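# Route power supply cable through case wall and seat supply

## Task

Feed the power supply's cable through the hole in the computer case's internal wall so that the entire plug ends up in the far compartment, clearly distant from that wall, with the cable kept fairly taut on the supply side. Stand the supply upright on the case floor inside the rear-panel slot, cable end facing in, its end plate lying flush against the panel's outer face. The case must remain flat on the table with nothing beneath its feet, and no loose object may touch the supply, the cable or the plug. Everything must stay in place without the robot holding it; finally release and pull the grippers away.

## Robot and tools

Robot: two Doosan M1013 six-joint arms, left_arm and right_arm, each with a Robotiq 140 mm two-finger gripper and a wrist camera. Bases in the scene frame: left_arm at (-0.024, +0.637, 0) m, right_arm at (+0.061, -0.617, 0) m, both nearly unrotated.

Scene frame: origin on the table top midway between the arms, +z up, +x outward across the table, left_arm on the +y side. The names left and right do not match image sides. Reported hand positions can be off, more so at long reach.

Gripper axes: fingers point along its +z, open and close along its y. end_effector_position is the point between the pads when shut; fingertips extend about 33 mm past it when closed, 9 mm when fully open. Closing pushes the tips roughly 24 mm further out, so keep that margin above surfaces.

The row (shared by both motion tools): 18 numbers, each in [-1, 1], always for both arms: left dx, dy, dz, rx, ry, rz, left gripper position, force_limit, speed, then the same nine for the right arm. dx..rz are an offset, not a pose: expressed in that gripper's own axes, relative to its measured pose at the start of the action (for the first action of a call, the pose from the latest result). Scale: 1.0 = 0.6 m or 180 degrees; rx, ry, rz form a single rotation vector. Gripper position: +1 fully open (140 mm), about -0.8 pads touch, -1 closes until blocked. force_limit: about 14 N at -1, 60 N at 0, 107 N at +1. speed: about 30, 140, 250 mm/s at -1, 0, +1. To leave a gripper unchanged, resend its previous three numbers; a 0 is a real command.

execute_actions(actions): a list of actions; each action is a table of up to 15 rows, one row per 1/30 s step, and a short table repeats its final row to fill 15 steps. Every row is an offset from the action's start pose, not from the prior row. Per step the command is clipped to 70 mm and 16 degrees from the measured pose, so big offsets need several actions. An empty list just returns state and images.

move(target, speed, stop_force, blocking): target is one 18-number row as above, offsets from the pose in the latest result showing one; each gripper travels a straight line there, both arms finishing together, 0.5 to 10 s (cut off at 10 s). speed in m/s, 0.002 to 0.5, default 0.25; turning capped at twice that in rad/s. No obstacle avoidance, including the other arm. stop_force in N, 20 to 80, one value for both arms: an arm's path ends when the estimated push against its motion rises that much; it then backs off 2 steps and holds. Use it only with slow moves and no rotation of that gripper, never when lifting off something being pressed, and not before 0.2 s of scene time. blocking=false returns after 0.5 s while motion continues (not allowed with stop_force); then use wait or stop before sending anything else.

wait(seconds): 0 to 10; arms hold their last command. stop(): brakes a running move (needs stopping distance). zoom_image(camera, region): camera is cam_high, cam_low, cam_left_wrist or cam_right_wrist; region [x0, y0, x1, y1] in pixels, at most 504x504. read_manual(section): licence texts only. finished_scene(scene): ends the current scene irreversibly, passing its number; only call it when the goal holds on its own.

Result lines: per-arm pose (position in m, quat_wxyz) and velocities; Hand target lines give where the controller is steering each gripper; step readings list positions, with HELD marking blocked steps; 'pose unreachable' means the clearance check altered a command. object_status: 0 moving, 1 blocked while opening, 2 blocked while closing (a grasp: check for this after closing), 3 reached target or pads met. position_measured is in counts, 3 open to 230 closed. To squeeze harder while status is 2, raise force_limit and switch position between -1 and -0.98. move adds a 'move:' line: done, off_target, moving, held, contact (stop_force ended the path) or fault, plus limits such as paced (pose clipped) or held (steps blocked; the arm may then surge fast), and each gripper's distance to target.

Cameras: cam_high 896x504, cam_low 896x504, wrist cameras 504x504 fisheye; calibration is given in the prompt and may be slightly off.

Cautions: the arms are stiff, so commanding even slightly into a firm surface can trigger a fault stop; a fault (joint torque at its load limit, or 144 N external force) freezes that arm for 10 s and drops the rest of the call. Load limits: waist and shoulder 316 N m, elbow 148, wrist joints 41.8. Long holding of loads heats motors (MOTOR HOT warning, then an over-temperature brake). Do not let the arms collide or press each other, do not drop, slam or shove objects hard, and never knock anything off the table. Loose objects may occasionally get nudged by an outside push. The simulation keeps running while you compose a reply, holding the last command.

Each tool is called after ">>>" in YAML: its name, and indented under it one key for each argument.

## Session

>>> execute_actions:
  actions: []

Scene clock: 0.00 s.
left_arm: end_effector_position=(+0.1867, +0.7366, +0.2667) position_measured=3 object_status=3 end_effector_quat_wxyz=(+0.666, -0.456, -0.469, +0.358) end_effector_velocity=(+0.000, -0.000, -0.000) end_effector_angular_velocity=(+0.001, +0.001, +0.000) | right_arm: end_effector_position=(+0.6334, -0.4418, +0.3990) position_measured=230 object_status=3 end_effector_quat_wxyz=(-0.018, +0.803, -0.596, -0.004) end_effector_velocity=(+0.000, -0.000, +0.000) end_effector_angular_velocity=(+0.000, -0.001, -0.000)
Joint positions: left_arm=[-0.051  0.442  2.213  0.279  2.187 -0.176] | right_arm=[0.146 0.052 1.591 0.03  1.477 3.069]
Joint velocities: left_arm=[-0.     0.001 -0.    -0.     0.    -0.001] | right_arm=[-0.     0.    -0.     0.    -0.001 -0.   ]
Hand target (left_arm): +0.187, +0.737, +0.267; +0.666, -0.456, -0.469, +0.358
Hand target (right_arm): +0.633, -0.442, +0.399; -0.018, +0.803, -0.596, -0.004
camera_calibration (this result's frames):
cam_left_wrist: T_world_to_cam=[[-0.095154, 0.109828, -0.989385, 0.197231], [0.0752661, -0.990256, -0.117163, 0.750265], [-0.992613, -0.0856157, 0.0859605, 0.397081], [0, 0, 0, 1]] pos_world=[0.356445, 0.75529, 0.248907]
cam_right_wrist: T_world_to_cam=[[-0.96985, -0.237505, -0.0546101, 0.535152], [-0.238981, 0.882981, 0.404021, 0.379528], [-0.0477374, 0.404891, -0.913118, 0.742023], [0, 0, 0, 1]] pos_world=[0.645139, -0.508453, 0.553442]

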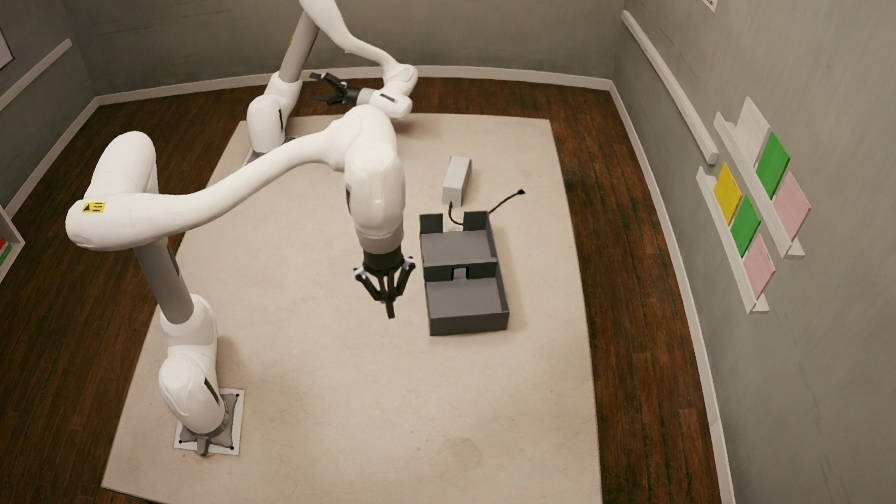

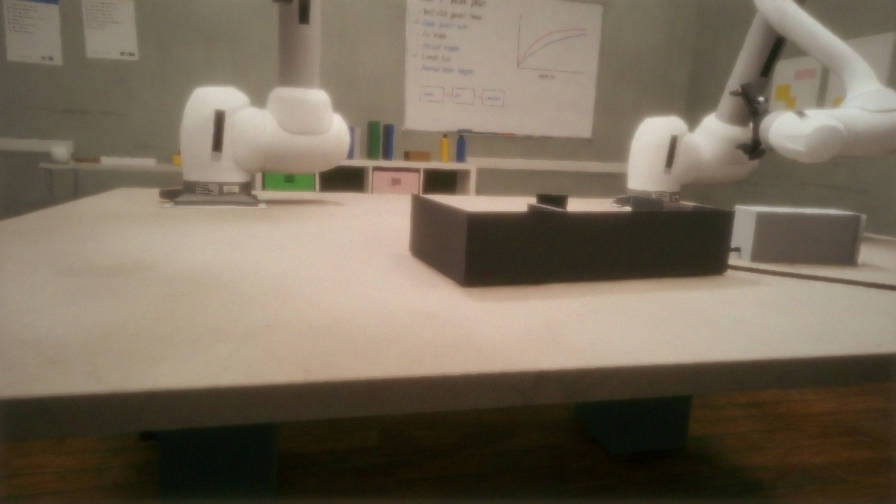

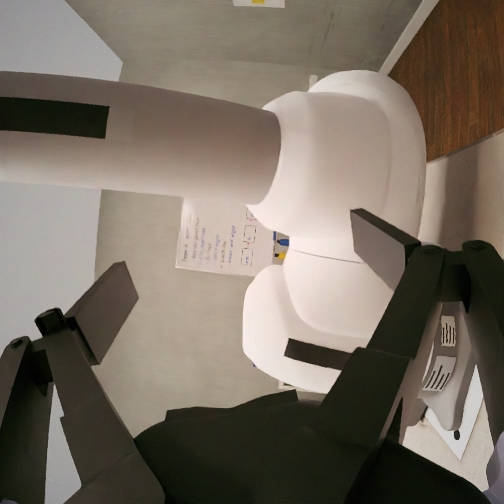

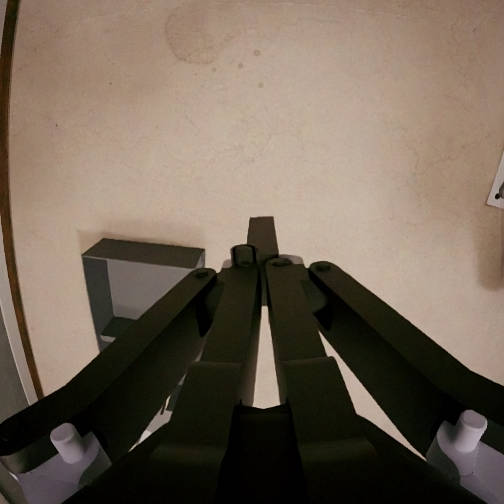

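>>> move:
  target: [-0.2,-0.3,-0.92,-0.5,0,0,1,0,0,0,0,0,0,0,0,0,0,0]

>>> zoom_image:
  camera: "cam_high"
  region: [390,140,590,350]

Scene clock: 15.30 s.
left_arm: end_effector_position=(+0.6855, +0.4203, +0.3210) position_measured=3 object_status=3 end_effector_quat_wxyz=(-0.149, +0.793, +0.585, +0.079) end_effector_velocity=(+0.001, -0.000, -0.001) end_effector_angular_velocity=(+0.001, -0.001, -0.001) | right_arm: end_effector_position=(+0.6334, -0.4418, +0.3990) position_measured=129 object_status=3 end_effector_quat_wxyz=(-0.018, +0.803, -0.596, -0.004) end_effector_velocity=(+0.000, +0.001, -0.000) end_effector_angular_velocity=(+0.000, -0.001, +0.001)
Joint positions: left_arm=[-0.468  0.404  1.325  0.275  1.612 -0.182] | right_arm=[0.146 0.052 1.591 0.03  1.477 3.069]
Joint velocities: left_arm=[-0.     0.001  0.     0.001 -0.001 -0.   ] | right_arm=[ 0.001  0.     0.     0.    -0.001  0.   ]
Hand target (left_arm): +0.686, +0.420, +0.321; -0.149, +0.793, +0.585, +0.079
Hand target (right_arm): +0.633, -0.442, +0.399; -0.018, +0.803, -0.596, -0.004
Off the commanded pose (left_arm): 0.001 m, 0 deg.
Off the commanded pose (right_arm): 0.000 m, 0 deg.
move: done
camera_calibration (this result's frames):
cam_left_wrist: T_world_to_cam=[[0.860463, -0.474077, -0.186692, -0.334173], [-0.464293, -0.880474, 0.0959057, 0.661119], [-0.209844, 0.00415646, -0.977726, 0.627574], [0, 0, 0, 1]] pos_world=[0.726189, 0.421066, 0.487802]
cam_right_wrist: T_world_to_cam=[[-0.96985, -0.237505, -0.05461, 0.535152], [-0.238981, 0.882981, 0.404021, 0.379528], [-0.0477375, 0.404891, -0.913118, 0.742023], [0, 0, 0, 1]] pos_world=[0.645139, -0.508453, 0.553442]

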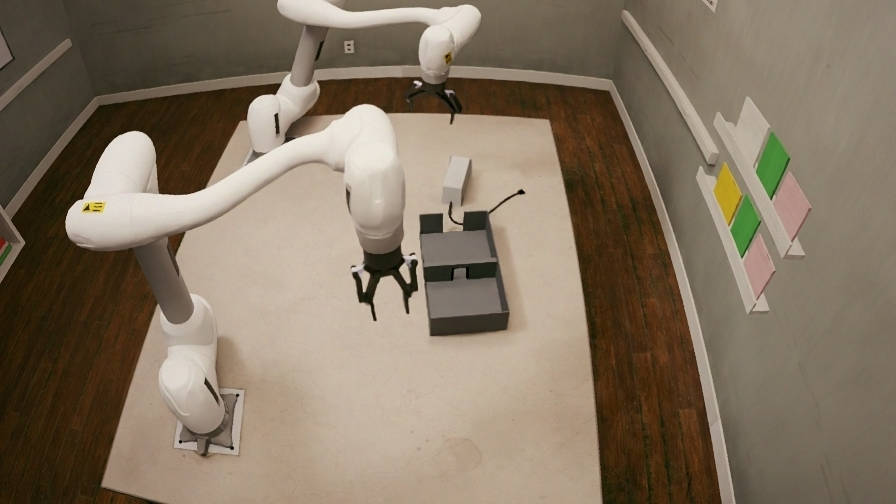

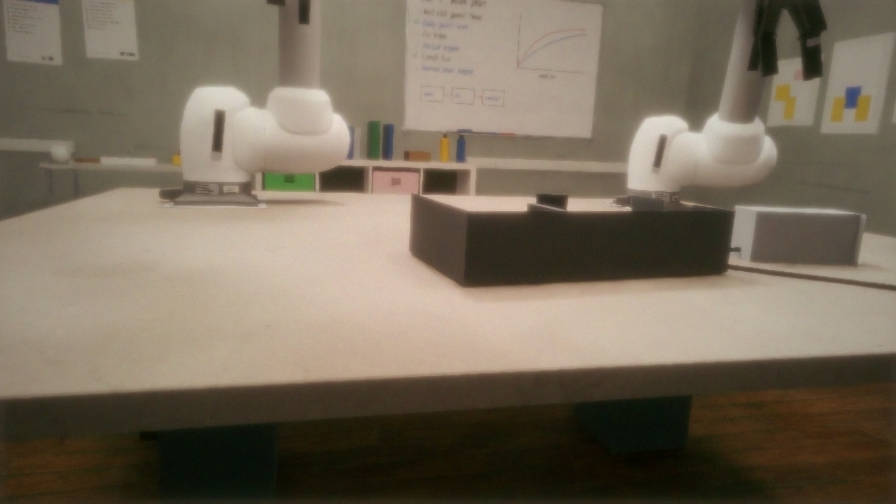

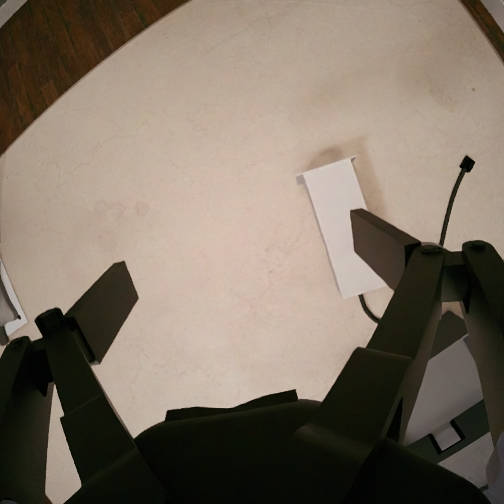

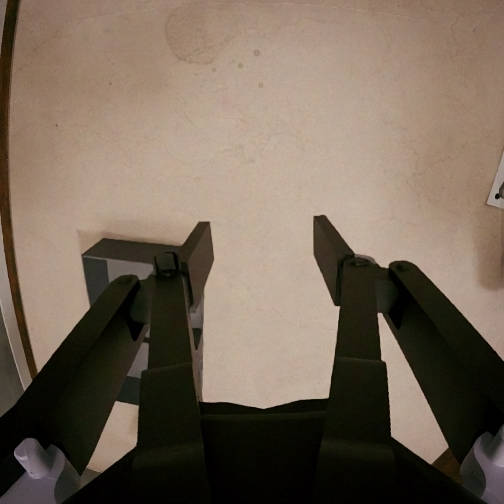

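Region (390, 140, 590, 350) of cam_high's 896x504 image, scaled by 2.400, with more detail than that image has; it fills the left 480 columns of this view, and the rest is white.

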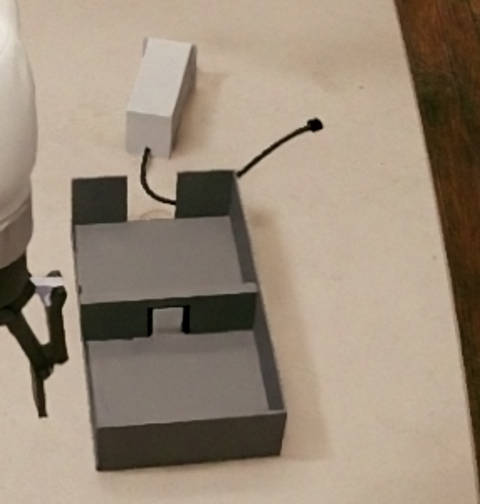

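>>> move:
  target: [-0.066,0.509,0.256,-0.077,-0.078,0.208,0,0,0,-0.22,-0.34,0.25,0.026,-0.167,0.073,-0.2,0,0]

Scene clock: 44.40 s.
left_arm: end_effector_position=(+0.9563, +0.3525, +0.1200) position_measured=129 object_status=3 end_effector_quat_wxyz=(-0.000, +0.954, +0.301, +0.000) end_effector_velocity=(+0.001, -0.001, -0.001) end_effector_angular_velocity=(-0.000, +0.002, -0.003) | right_arm: end_effector_position=(+0.7925, -0.2516, +0.2576) position_measured=154 object_status=3 end_effector_quat_wxyz=(-0.203, +0.700, -0.658, -0.190) end_effector_velocity=(+0.001, +0.000, -0.000) end_effector_angular_velocity=(+0.002, +0.000, -0.001)
Joint positions: left_arm=[-0.32   0.864  0.892  0.001  1.386  0.642] | right_arm=[0.129 0.377 1.541 0.604 1.168 3.058]
Joint velocities: left_arm=[-0.     0.003 -0.005 -0.001  0.003  0.003] | right_arm=[-0.001  0.001 -0.     0.002 -0.    -0.001]
Hand target (left_arm): +0.956, +0.353, +0.120; -0.000, +0.954, +0.301, +0.000
Hand target (right_arm): +0.793, -0.252, +0.258; -0.203, +0.700, -0.658, -0.190
Off the commanded pose (left_arm): 0.000 m, 0 deg.
Off the commanded pose (right_arm): 0.000 m, 0 deg.
move: done
camera_calibration (this result's frames):
cam_left_wrist: T_world_to_cam=[[0.375838, -0.926433, 0.0216199, -0.0389068], [-0.868748, -0.344124, 0.356168, 0.912949], [-0.322526, -0.152643, -0.934172, 0.645981], [0, 0, 0, 1]] pos_world=[1.01609, 0.376728, 0.279135]
cam_right_wrist: T_world_to_cam=[[-0.999364, 0.00881049, -0.0345412, 0.807117], [-0.0229862, 0.581345, 0.813332, -0.0456922], [0.0272462, 0.813609, -0.580773, 0.501259], [0, 0, 0, 1]] pos_world=[0.791896, -0.388377, 0.356159]

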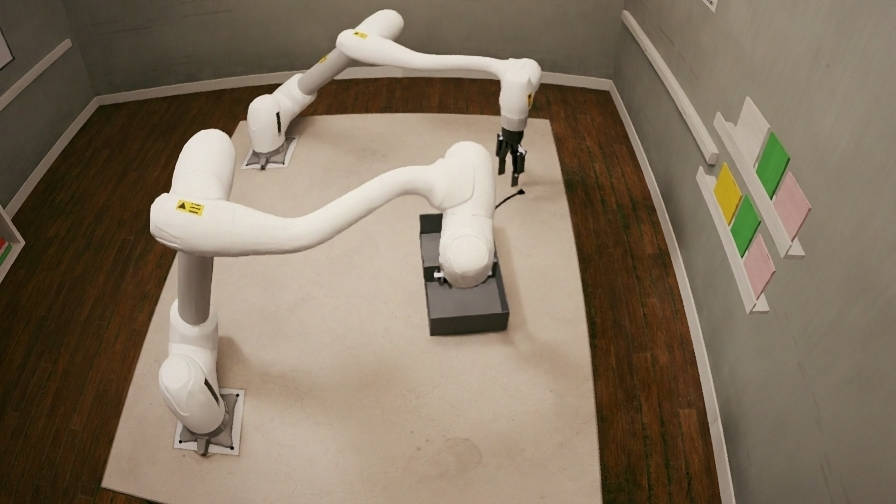

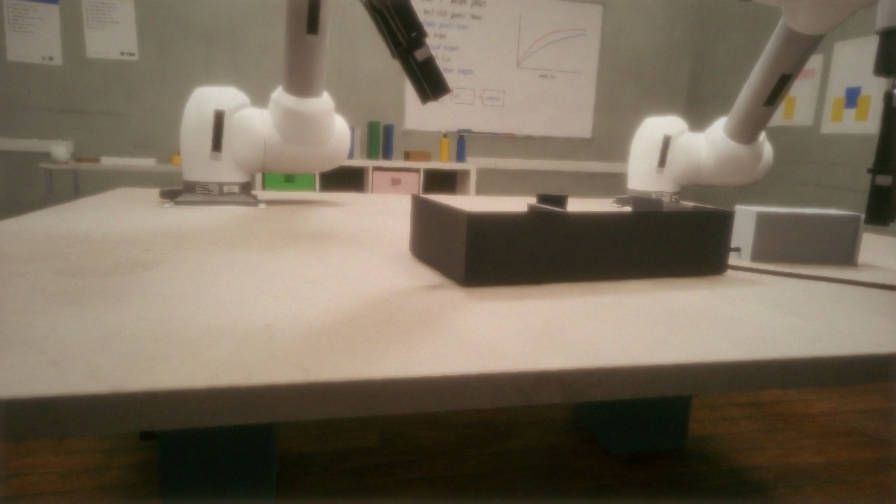

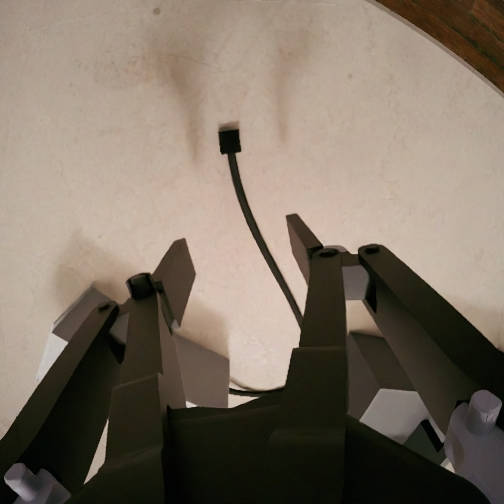

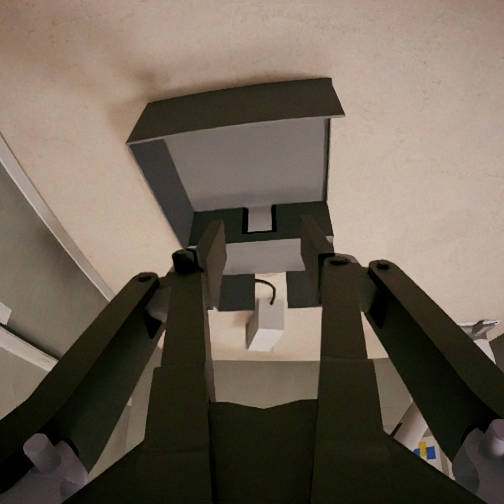

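>>> move:
  target: [0.02,-0.003,0.14,0,0,0,-0.4,0,0,0,0,0,0,0,0,-0.2,0,0]
  speed: 0.05

>>> move:
  target: [0,0,0,0,0,0,-1,0,-0.5,0,0,0,0,0,0,-0.2,0,0]

>>> move:
  target: [-0.05,0,-0.2,0,0,0,-1,0,-0.5,0,0,0,0,0,0,-0.2,0,0]
  speed: 0.08

Scene clock: 59.47 s.
left_arm: end_effector_position=(+0.9650, +0.3609, +0.0362) position_measured=179 object_status=3 end_effector_quat_wxyz=(-0.000, +0.954, +0.301, +0.000) end_effector_velocity=(-0.001, +0.000, -0.002) end_effector_angular_velocity=(+0.001, +0.002, -0.001) | right_arm: end_effector_position=(+0.7925, -0.2516, +0.2576) position_measured=154 object_status=3 end_effector_quat_wxyz=(-0.203, +0.700, -0.658, -0.190) end_effector_velocity=(+0.000, +0.001, +0.000) end_effector_angular_velocity=(+0.000, -0.001, +0.000)
Joint positions: left_arm=[-0.309  0.916  0.948  0.001  1.278  0.652] | right_arm=[0.129 0.377 1.541 0.604 1.168 3.058]
Joint velocities: left_arm=[-0.     0.002  0.    -0.     0.001  0.001] | right_arm=[ 0.001 -0.    -0.     0.    -0.001  0.   ]
Hand target (left_arm): +0.965, +0.361, +0.036; -0.000, +0.954, +0.301, +0.000
Hand target (right_arm): +0.792, -0.252, +0.258; -0.203, +0.700, -0.658, -0.190
Off the commanded pose (left_arm): 0.000 m, 0 deg.
Off the commanded pose (right_arm): 0.000 m, 0 deg.
move: done
camera_calibration (this result's frames):
cam_left_wrist: T_world_to_cam=[[0.37569, -0.926493, 0.0216362, -0.0324672], [-0.868802, -0.343979, 0.356176, 0.95322], [-0.322552, -0.152609, -0.934168, 0.571728], [0, 0, 0, 1]] pos_world=[1.02477, 0.385058, 0.195279]
cam_right_wrist: T_world_to_cam=[[-0.999363, 0.00874879, -0.0345984, 0.807123], [-0.0230687, 0.581341, 0.813333, -0.045638], [0.0272291, 0.813613, -0.580769, 0.501274], [0, 0, 0, 1]] pos_world=[0.791907, -0.388373, 0.356168]

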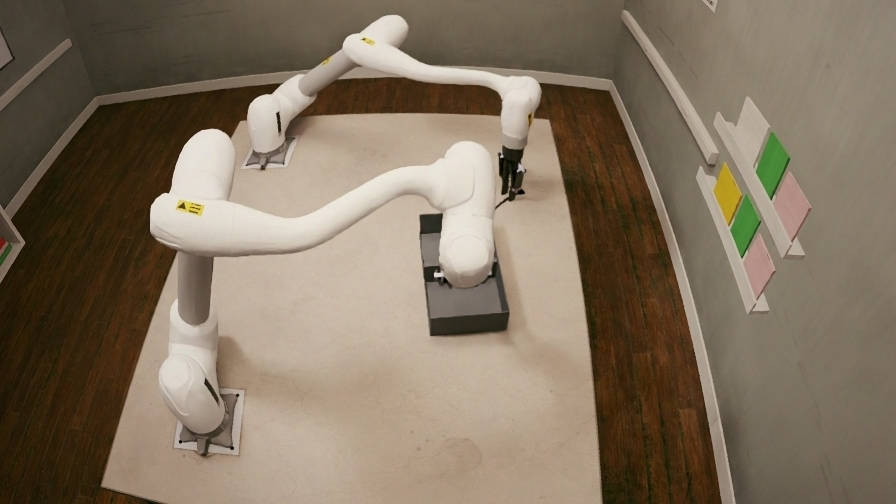

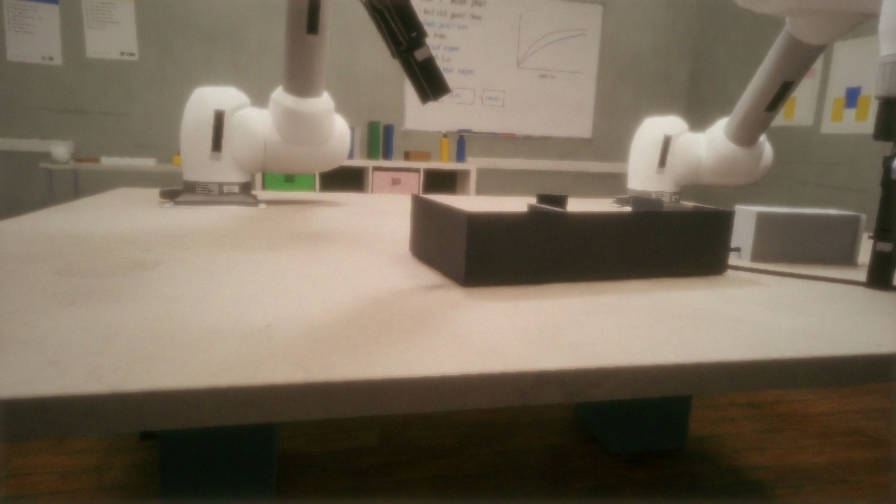

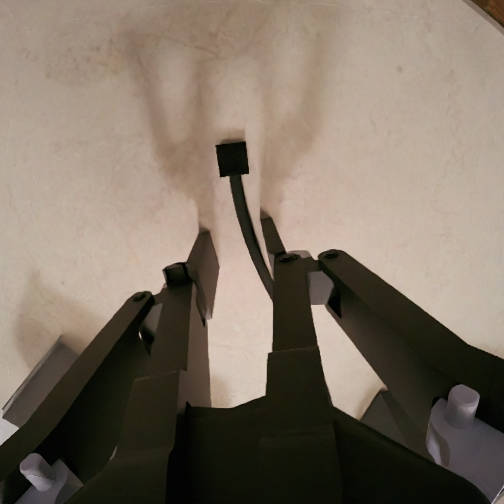

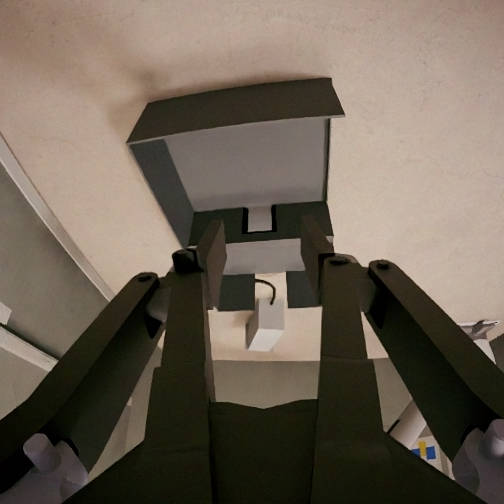

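Scene clock: 60.03 s.
left_arm: end_effector_position=(+0.9650, +0.3609, +0.0361) position_measured=225 object_status=2 end_effector_quat_wxyz=(-0.000, +0.954, +0.301, +0.000) end_effector_velocity=(+0.000, +0.001, +0.001) end_effector_angular_velocity=(-0.001, -0.001, +0.002) | right_arm: end_effector_position=(+0.7925, -0.2516, +0.2576) position_measured=154 object_status=3 end_effector_quat_wxyz=(-0.203, +0.700, -0.658, -0.190) end_effector_velocity=(+0.000, -0.001, -0.000) end_effector_angular_velocity=(-0.000, +0.001, -0.001)
Joint positions: left_arm=[-0.309  0.916  0.948  0.001  1.278  0.652] | right_arm=[0.129 0.377 1.541 0.604 1.168 3.058]
Joint velocities: left_arm=[ 0.001 -0.    -0.    -0.    -0.    -0.   ] | right_arm=[-0.001  0.     0.     0.     0.     0.   ]
Hand target (left_arm): +0.965, +0.361, +0.036; -0.000, +0.954, +0.301, +0.000
Hand target (right_arm): +0.792, -0.252, +0.258; -0.203, +0.700, -0.658, -0.190
Off the commanded pose (left_arm): 0.000 m, 0 deg.
Off the commanded pose (right_arm): 0.000 m, 0 deg.
move: done
camera_calibration (this result's frames):
cam_left_wrist: T_world_to_cam=[[0.375689, -0.926493, 0.0216316, -0.0324617], [-0.868801, -0.343979, 0.356178, 0.953241], [-0.322556, -0.152606, -0.934168, 0.571688], [0, 0, 0, 1]] pos_world=[1.02477, 0.385062, 0.195231]
cam_right_wrist: T_world_to_cam=[[-0.999363, 0.008748, -0.0345976, 0.807122], [-0.0230685, 0.581341, 0.813333, -0.0456378], [0.027228, 0.813613, -0.580769, 0.501275], [0, 0, 0, 1]] pos_world=[0.791906, -0.388373, 0.356168]

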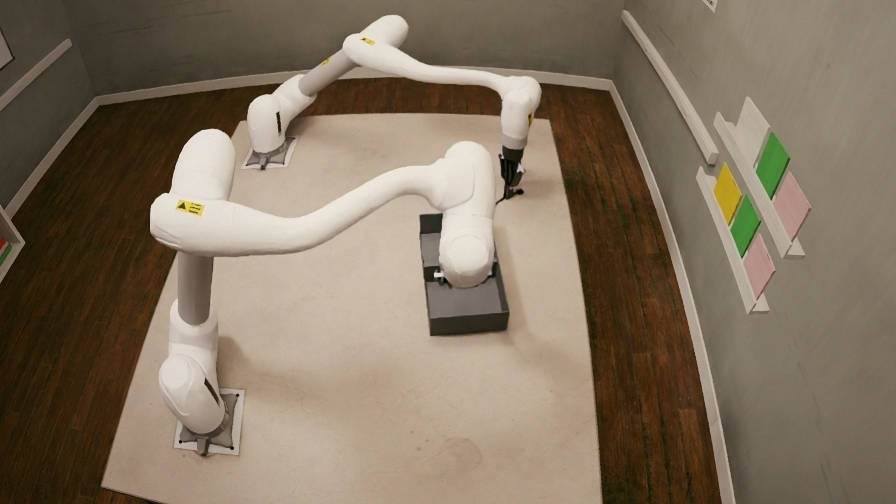

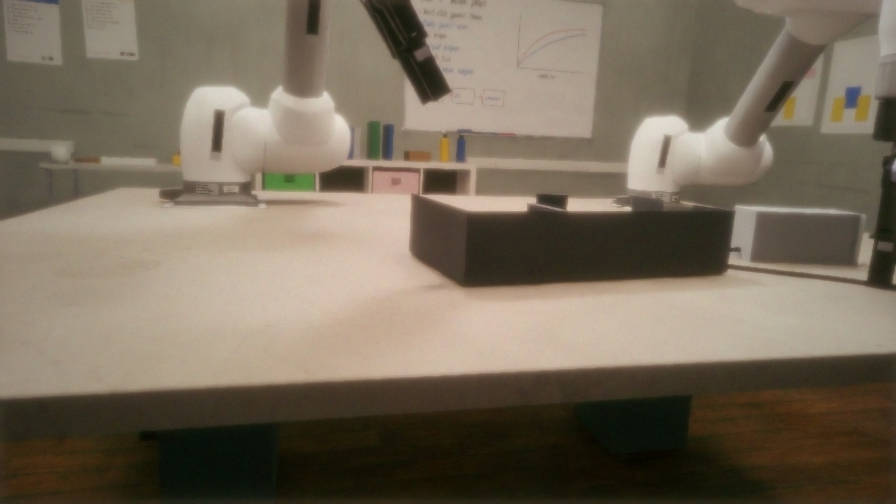

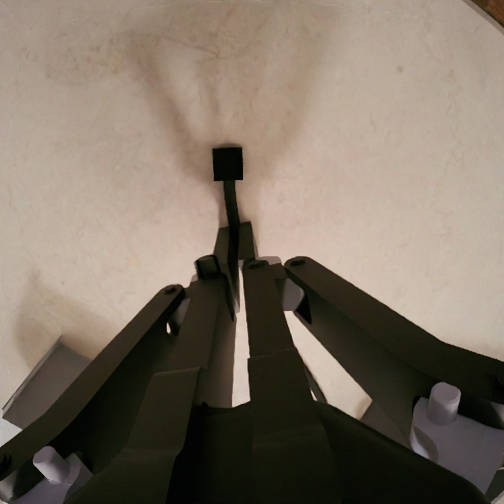

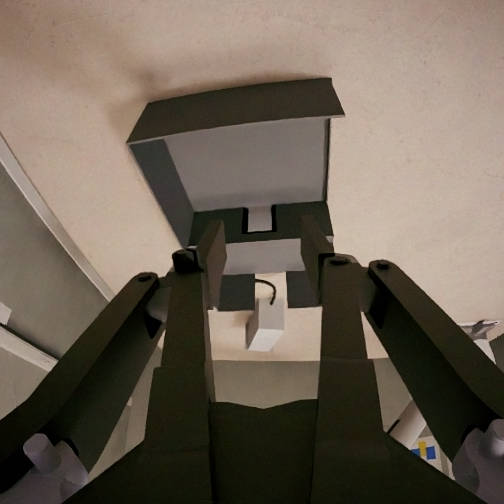

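Scene clock: 61.97 s.
left_arm: end_effector_position=(+0.9406, +0.3437, +0.1560) position_measured=225 object_status=2 end_effector_quat_wxyz=(-0.000, +0.954, +0.301, +0.000) end_effector_velocity=(+0.000, -0.001, +0.001) end_effector_angular_velocity=(-0.001, +0.000, -0.000) | right_arm: end_effector_position=(+0.7925, -0.2516, +0.2576) position_measured=154 object_status=3 end_effector_quat_wxyz=(-0.203, +0.700, -0.658, -0.190) end_effector_velocity=(+0.000, +0.000, -0.000) end_effector_angular_velocity=(-0.000, -0.001, -0.000)
Joint positions: left_arm=[-0.333  0.826  0.897  0.001  1.419  0.629] | right_arm=[0.129 0.377 1.541 0.604 1.168 3.058]
Joint velocities: left_arm=[-0.001  0.    -0.001 -0.001  0.001 -0.   ] | right_arm=[ 0.     0.     0.    -0.    -0.001 -0.   ]
Hand target (left_arm): +0.941, +0.344, +0.156; -0.000, +0.954, +0.301, +0.000
Hand target (right_arm): +0.792, -0.252, +0.258; -0.203, +0.700, -0.658, -0.190
Off the commanded pose (left_arm): 0.000 m, 0 deg.
Off the commanded pose (right_arm): 0.000 m, 0 deg.
move: done
camera_calibration (this result's frames):
cam_left_wrist: T_world_to_cam=[[0.375879, -0.926417, 0.0216143, -0.0420331], [-0.868739, -0.344168, 0.356148, 0.883463], [-0.322503, -0.152646, -0.934179, 0.673145], [0, 0, 0, 1]] pos_world=[1.00039, 0.367873, 0.315103]
cam_right_wrist: T_world_to_cam=[[-0.999363, 0.00874789, -0.0345978, 0.807122], [-0.0230687, 0.581341, 0.813333, -0.0456376], [0.0272281, 0.813613, -0.580769, 0.501275], [0, 0, 0, 1]] pos_world=[0.791906, -0.388373, 0.356168]

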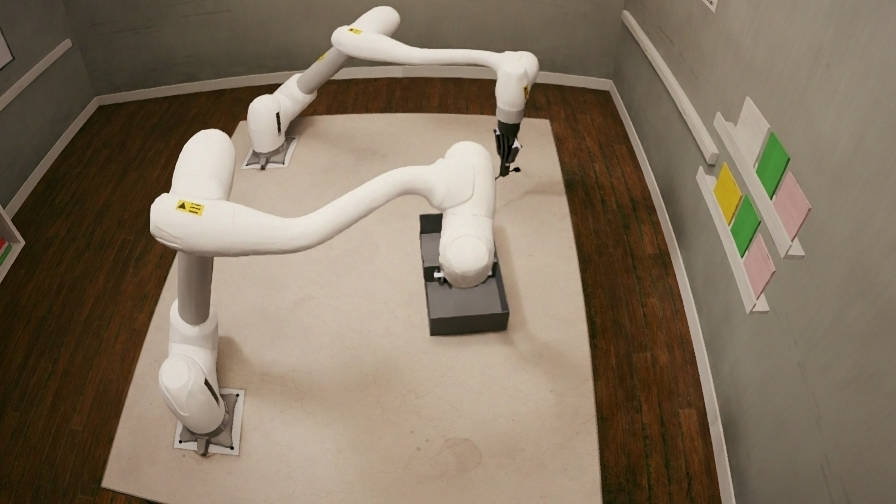

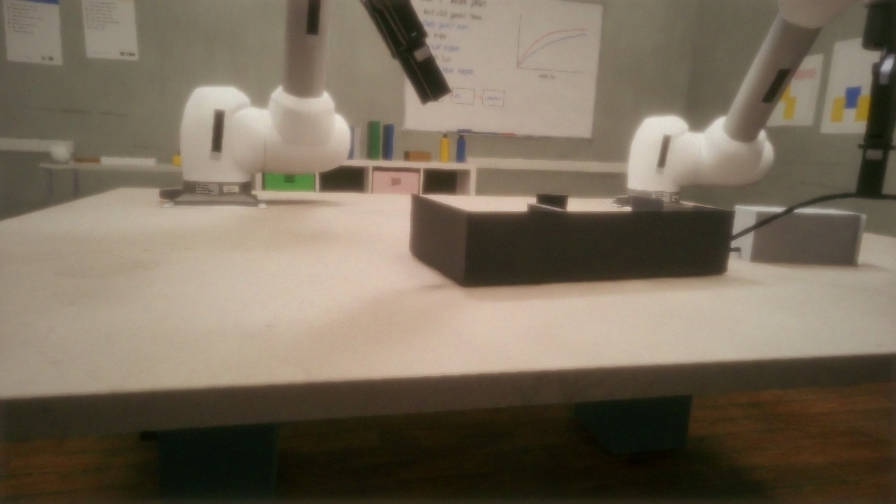

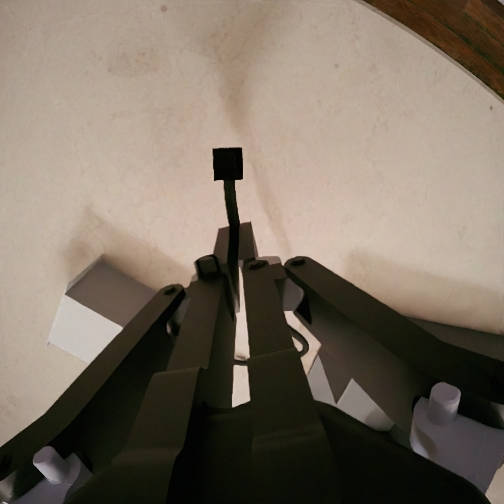

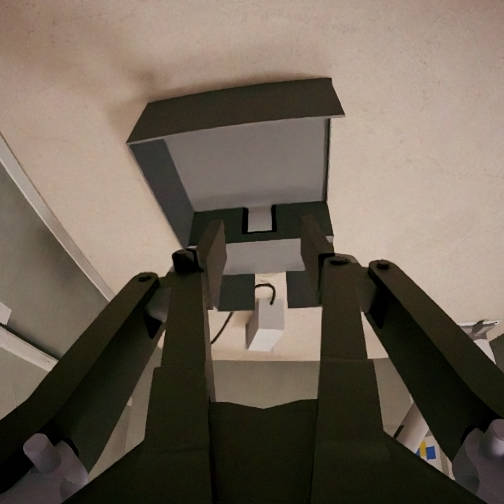

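>>> move:
  target: [-0.487,0.175,0,0,0,0.656,-1,0,-0.5,0,0,0,0,0,0,-0.2,0,0]
  speed: 0.2

>>> move:
  target: [0,0,0.145,0,0.07,0,-1,0,-0.5,0,0,0,0,0,0,-0.2,0,0]
  speed: 0.06

Scene clock: 78.17 s.
left_arm: end_effector_position=(+0.7622, +0.0897, +0.1562) position_measured=225 object_status=2 end_effector_quat_wxyz=(-0.000, +0.749, -0.662, +0.000) end_effector_velocity=(-0.000, -0.002, +0.000) end_effector_angular_velocity=(-0.001, +0.000, -0.010) | right_arm: end_effector_position=(+0.7925, -0.2516, +0.2576) position_measured=154 object_status=3 end_effector_quat_wxyz=(-0.203, +0.700, -0.658, -0.190) end_effector_velocity=(+0.001, -0.002, +0.000) end_effector_angular_velocity=(+0.000, +0.001, -0.002)
Joint positions: left_arm=[-0.647  0.73   1.068  0.     1.344  2.375] | right_arm=[0.129 0.377 1.541 0.604 1.168 3.058]
Joint velocities: left_arm=[-0.001  0.    -0.001 -0.001  0.     0.009] | right_arm=[-0.002 -0.    -0.    -0.     0.001  0.   ]
Hand target (left_arm): +0.762, +0.090, +0.156; -0.000, +0.749, -0.663, +0.000
Hand target (right_arm): +0.792, -0.252, +0.258; -0.203, +0.700, -0.658, -0.190
Off the commanded pose (left_arm): 0.001 m, 0 deg.
Off the commanded pose (right_arm): 0.000 m, 0 deg.
move: done
camera_calibration (this result's frames):
cam_left_wrist: T_world_to_cam=[[-0.994363, 0.103688, 0.0221424, 0.741632], [0.104741, 0.928242, 0.356925, -0.215233], [0.0164552, 0.357232, -0.933871, 0.272959], [0, 0, 0, 1]] pos_world=[0.755504, 0.0253809, 0.315309]
cam_right_wrist: T_world_to_cam=[[-0.999363, 0.00874769, -0.0345978, 0.807122], [-0.0230688, 0.581341, 0.813333, -0.0456374], [0.0272279, 0.813613, -0.580769, 0.501275], [0, 0, 0, 1]] pos_world=[0.791906, -0.388373, 0.356168]

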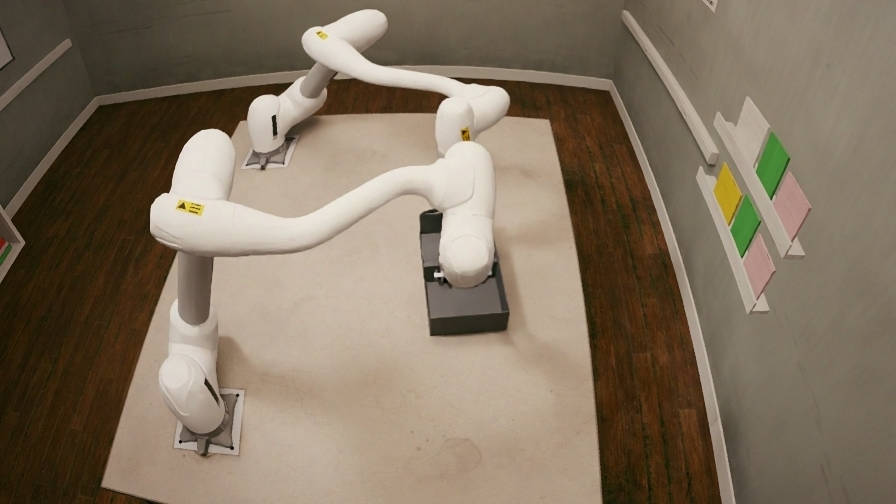

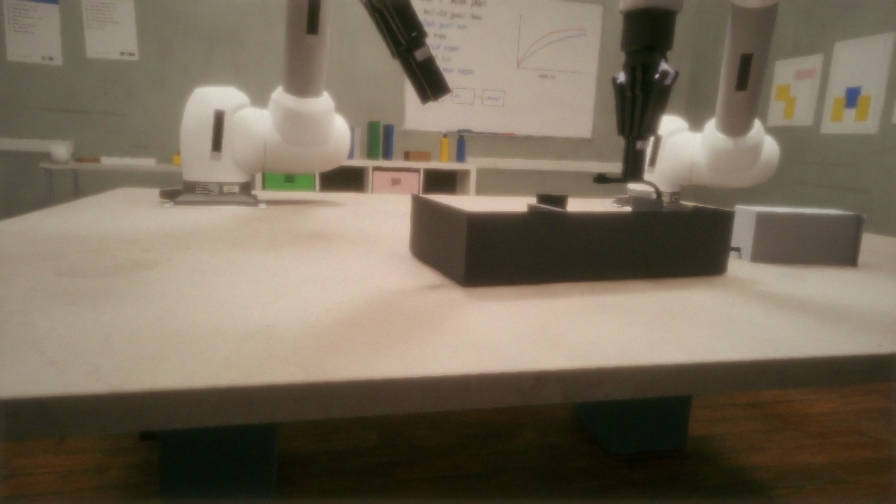

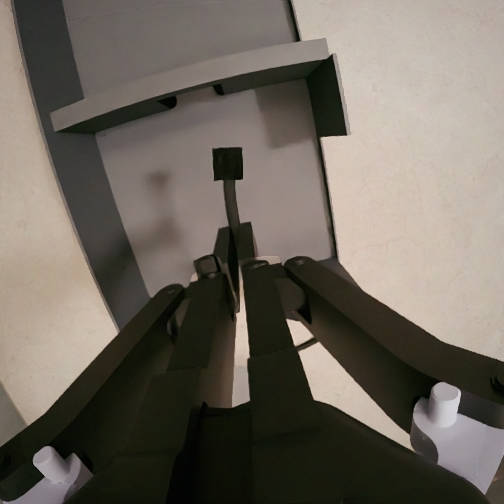

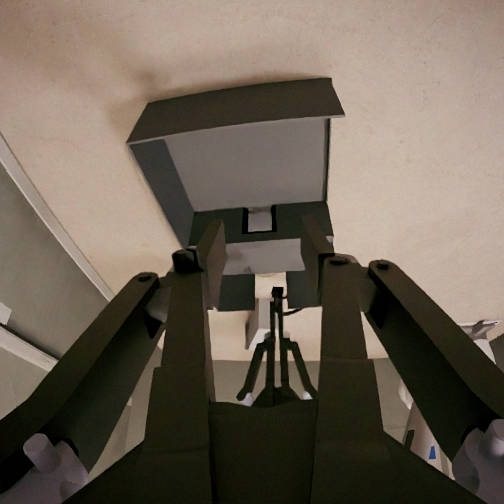

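Scene clock: 80.33 s.
left_arm: end_effector_position=(+0.7620, +0.0896, +0.0693) position_measured=225 object_status=2 end_effector_quat_wxyz=(+0.072, +0.745, -0.659, +0.082) end_effector_velocity=(+0.000, -0.000, -0.001) end_effector_angular_velocity=(-0.003, -0.002, -0.001) | right_arm: end_effector_position=(+0.7925, -0.2516, +0.2576) position_measured=154 object_status=3 end_effector_quat_wxyz=(-0.203, +0.700, -0.658, -0.190) end_effector_velocity=(+0.001, -0.001, +0.000) end_effector_angular_velocity=(-0.000, -0.001, -0.002)
Joint positions: left_arm=[-0.59   0.705  1.291 -0.196  1.009  2.525] | right_arm=[0.129 0.377 1.541 0.604 1.168 3.058]
Joint velocities: left_arm=[ 0.001 -0.     0.003 -0.003 -0.006  0.005] | right_arm=[-0.001  0.    -0.    -0.    -0.001  0.   ]
Hand target (left_arm): +0.762, +0.090, +0.069; +0.072, +0.745, -0.659, +0.082
Hand target (right_arm): +0.792, -0.252, +0.258; -0.203, +0.700, -0.658, -0.190
Off the commanded pose (left_arm): 0.000 m, 0 deg.
Off the commanded pose (right_arm): 0.000 m, 0 deg.
move: done
camera_calibration (this result's frames):
cam_left_wrist: T_world_to_cam=[[-0.994272, 0.103298, -0.0274353, 0.746792], [0.0980437, 0.98371, 0.15067, -0.169739], [0.0425523, 0.147117, -0.988203, 0.194519], [0, 0, 0, 1]] pos_world=[0.750879, 0.061215, 0.238287]
cam_right_wrist: T_world_to_cam=[[-0.999363, 0.00874806, -0.0345977, 0.807122], [-0.0230686, 0.581341, 0.813333, -0.0456377], [0.0272282, 0.813613, -0.580769, 0.501275], [0, 0, 0, 1]] pos_world=[0.791906, -0.388373, 0.356168]

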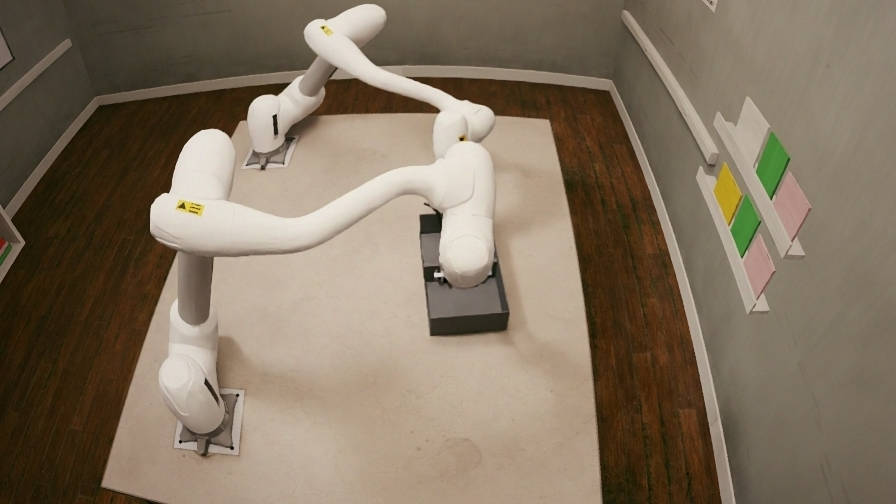

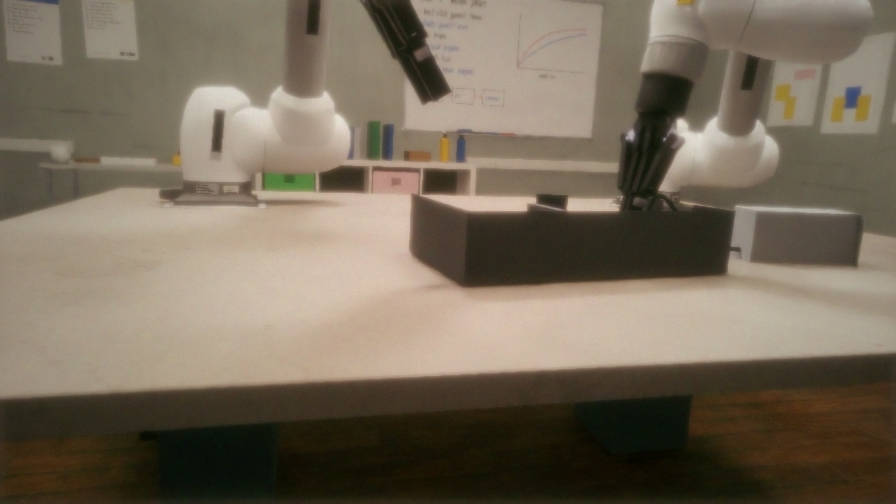

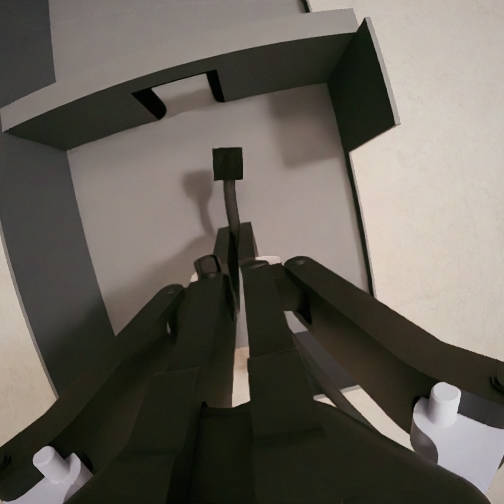

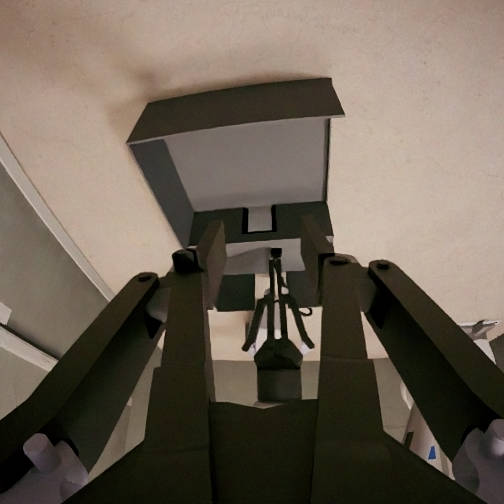

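>>> move:
  target: [0.061,-0.03,0.031,0,0,0,-1,0,-0.5,0,0,0,0,0,0,-0.2,0,0]
  speed: 0.03

>>> zoom_image:
  camera: "cam_right_wrist"
  region: [200,180,320,280]

Scene clock: 97.03 s.
left_arm: end_effector_position=(+0.7847, +0.0525, +0.0592) position_measured=225 object_status=2 end_effector_quat_wxyz=(+0.072, +0.745, -0.659, +0.082) end_effector_velocity=(+0.000, -0.002, -0.001) end_effector_angular_velocity=(-0.001, +0.001, +0.000) | right_arm: end_effector_position=(+0.7925, -0.2516, +0.2576) position_measured=154 object_status=3 end_effector_quat_wxyz=(-0.203, +0.700, -0.658, -0.190) end_effector_velocity=(-0.000, -0.001, -0.000) end_effector_angular_velocity=(-0.000, +0.001, +0.000)
Joint positions: left_arm=[-0.609  0.773  1.188 -0.189  1.041  2.497] | right_arm=[0.129 0.377 1.541 0.604 1.168 3.058]
Joint velocities: left_arm=[-0.001  0.003 -0.003 -0.001  0.001 -0.001] | right_arm=[-0.001 -0.     0.    -0.     0.001  0.   ]
Hand target (left_arm): +0.785, +0.052, +0.059; +0.072, +0.745, -0.659, +0.082
Hand target (right_arm): +0.792, -0.252, +0.258; -0.203, +0.700, -0.658, -0.190
Off the commanded pose (left_arm): 0.000 m, 0 deg.
Off the commanded pose (right_arm): 0.000 m, 0 deg.
move: done
camera_calibration (this result's frames):
cam_left_wrist: T_world_to_cam=[[-0.994276, 0.103247, -0.027472, 0.772944], [0.0979889, 0.983723, 0.150625, -0.13385], [0.0425763, 0.147071, -0.988209, 0.188969], [0, 0, 0, 1]] pos_world=[0.77359, 0.0240752, 0.228137]
cam_right_wrist: T_world_to_cam=[[-0.999363, 0.00874775, -0.0345977, 0.807122], [-0.0230687, 0.581341, 0.813333, -0.0456375], [0.0272279, 0.813613, -0.580769, 0.501275], [0, 0, 0, 1]] pos_world=[0.791906, -0.388373, 0.356168]

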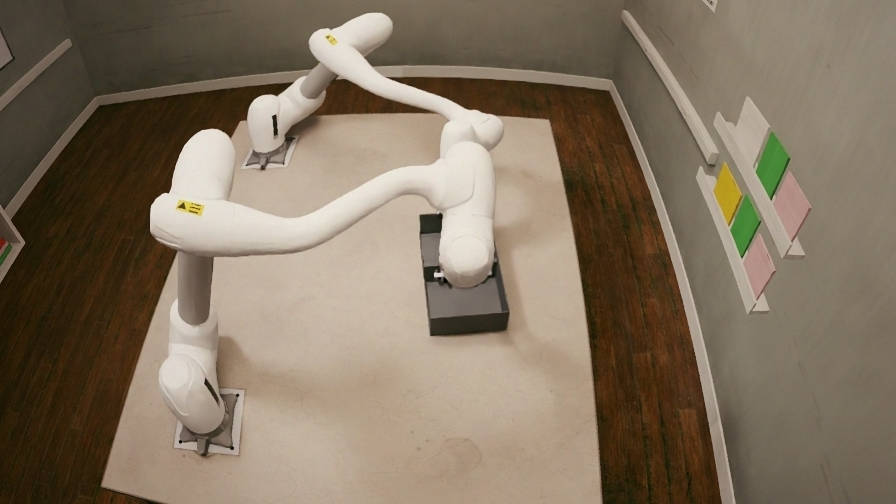

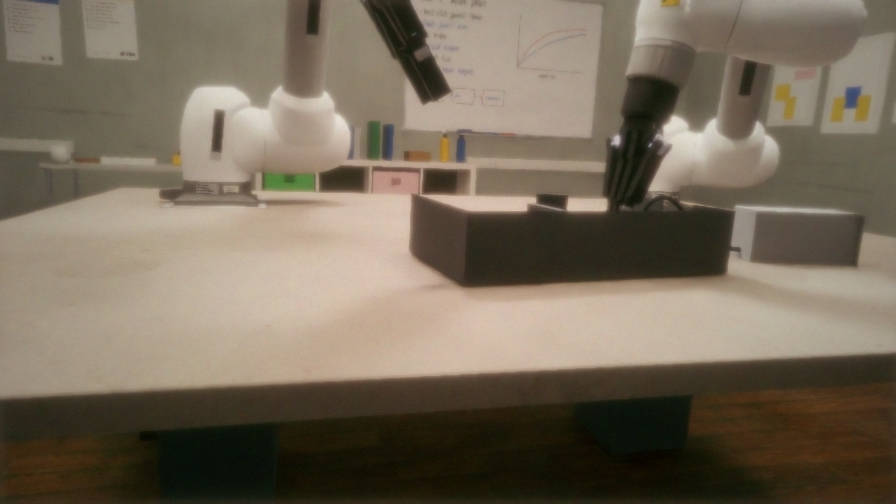

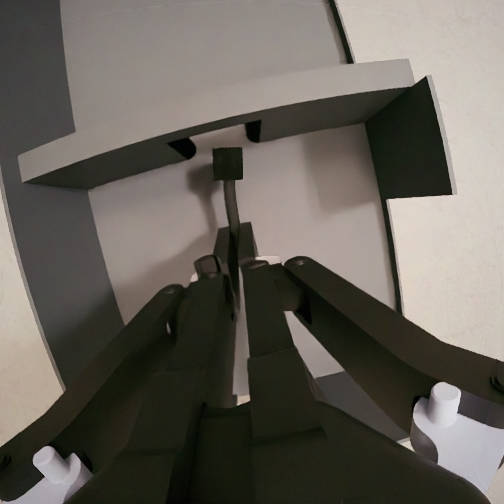

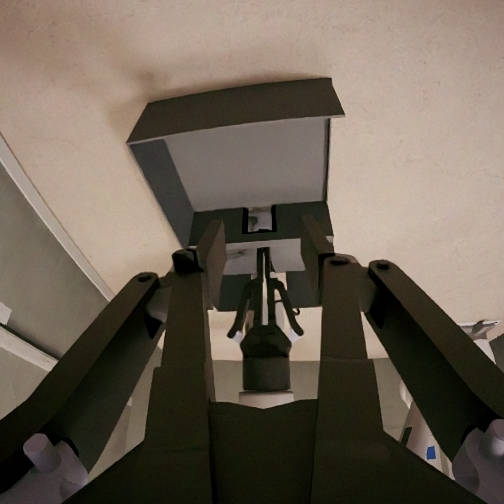

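Region (200, 180, 320, 280) of cam_right_wrist's 504x504 image, scaled by 4.200, with more detail than that image has.

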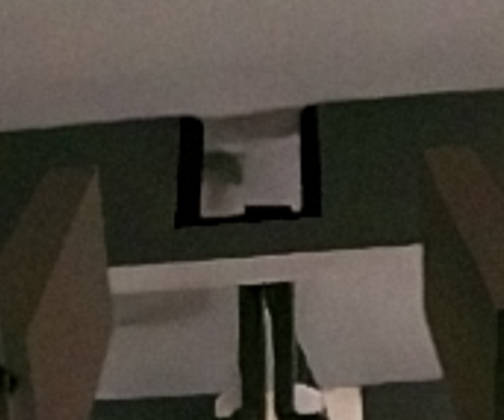

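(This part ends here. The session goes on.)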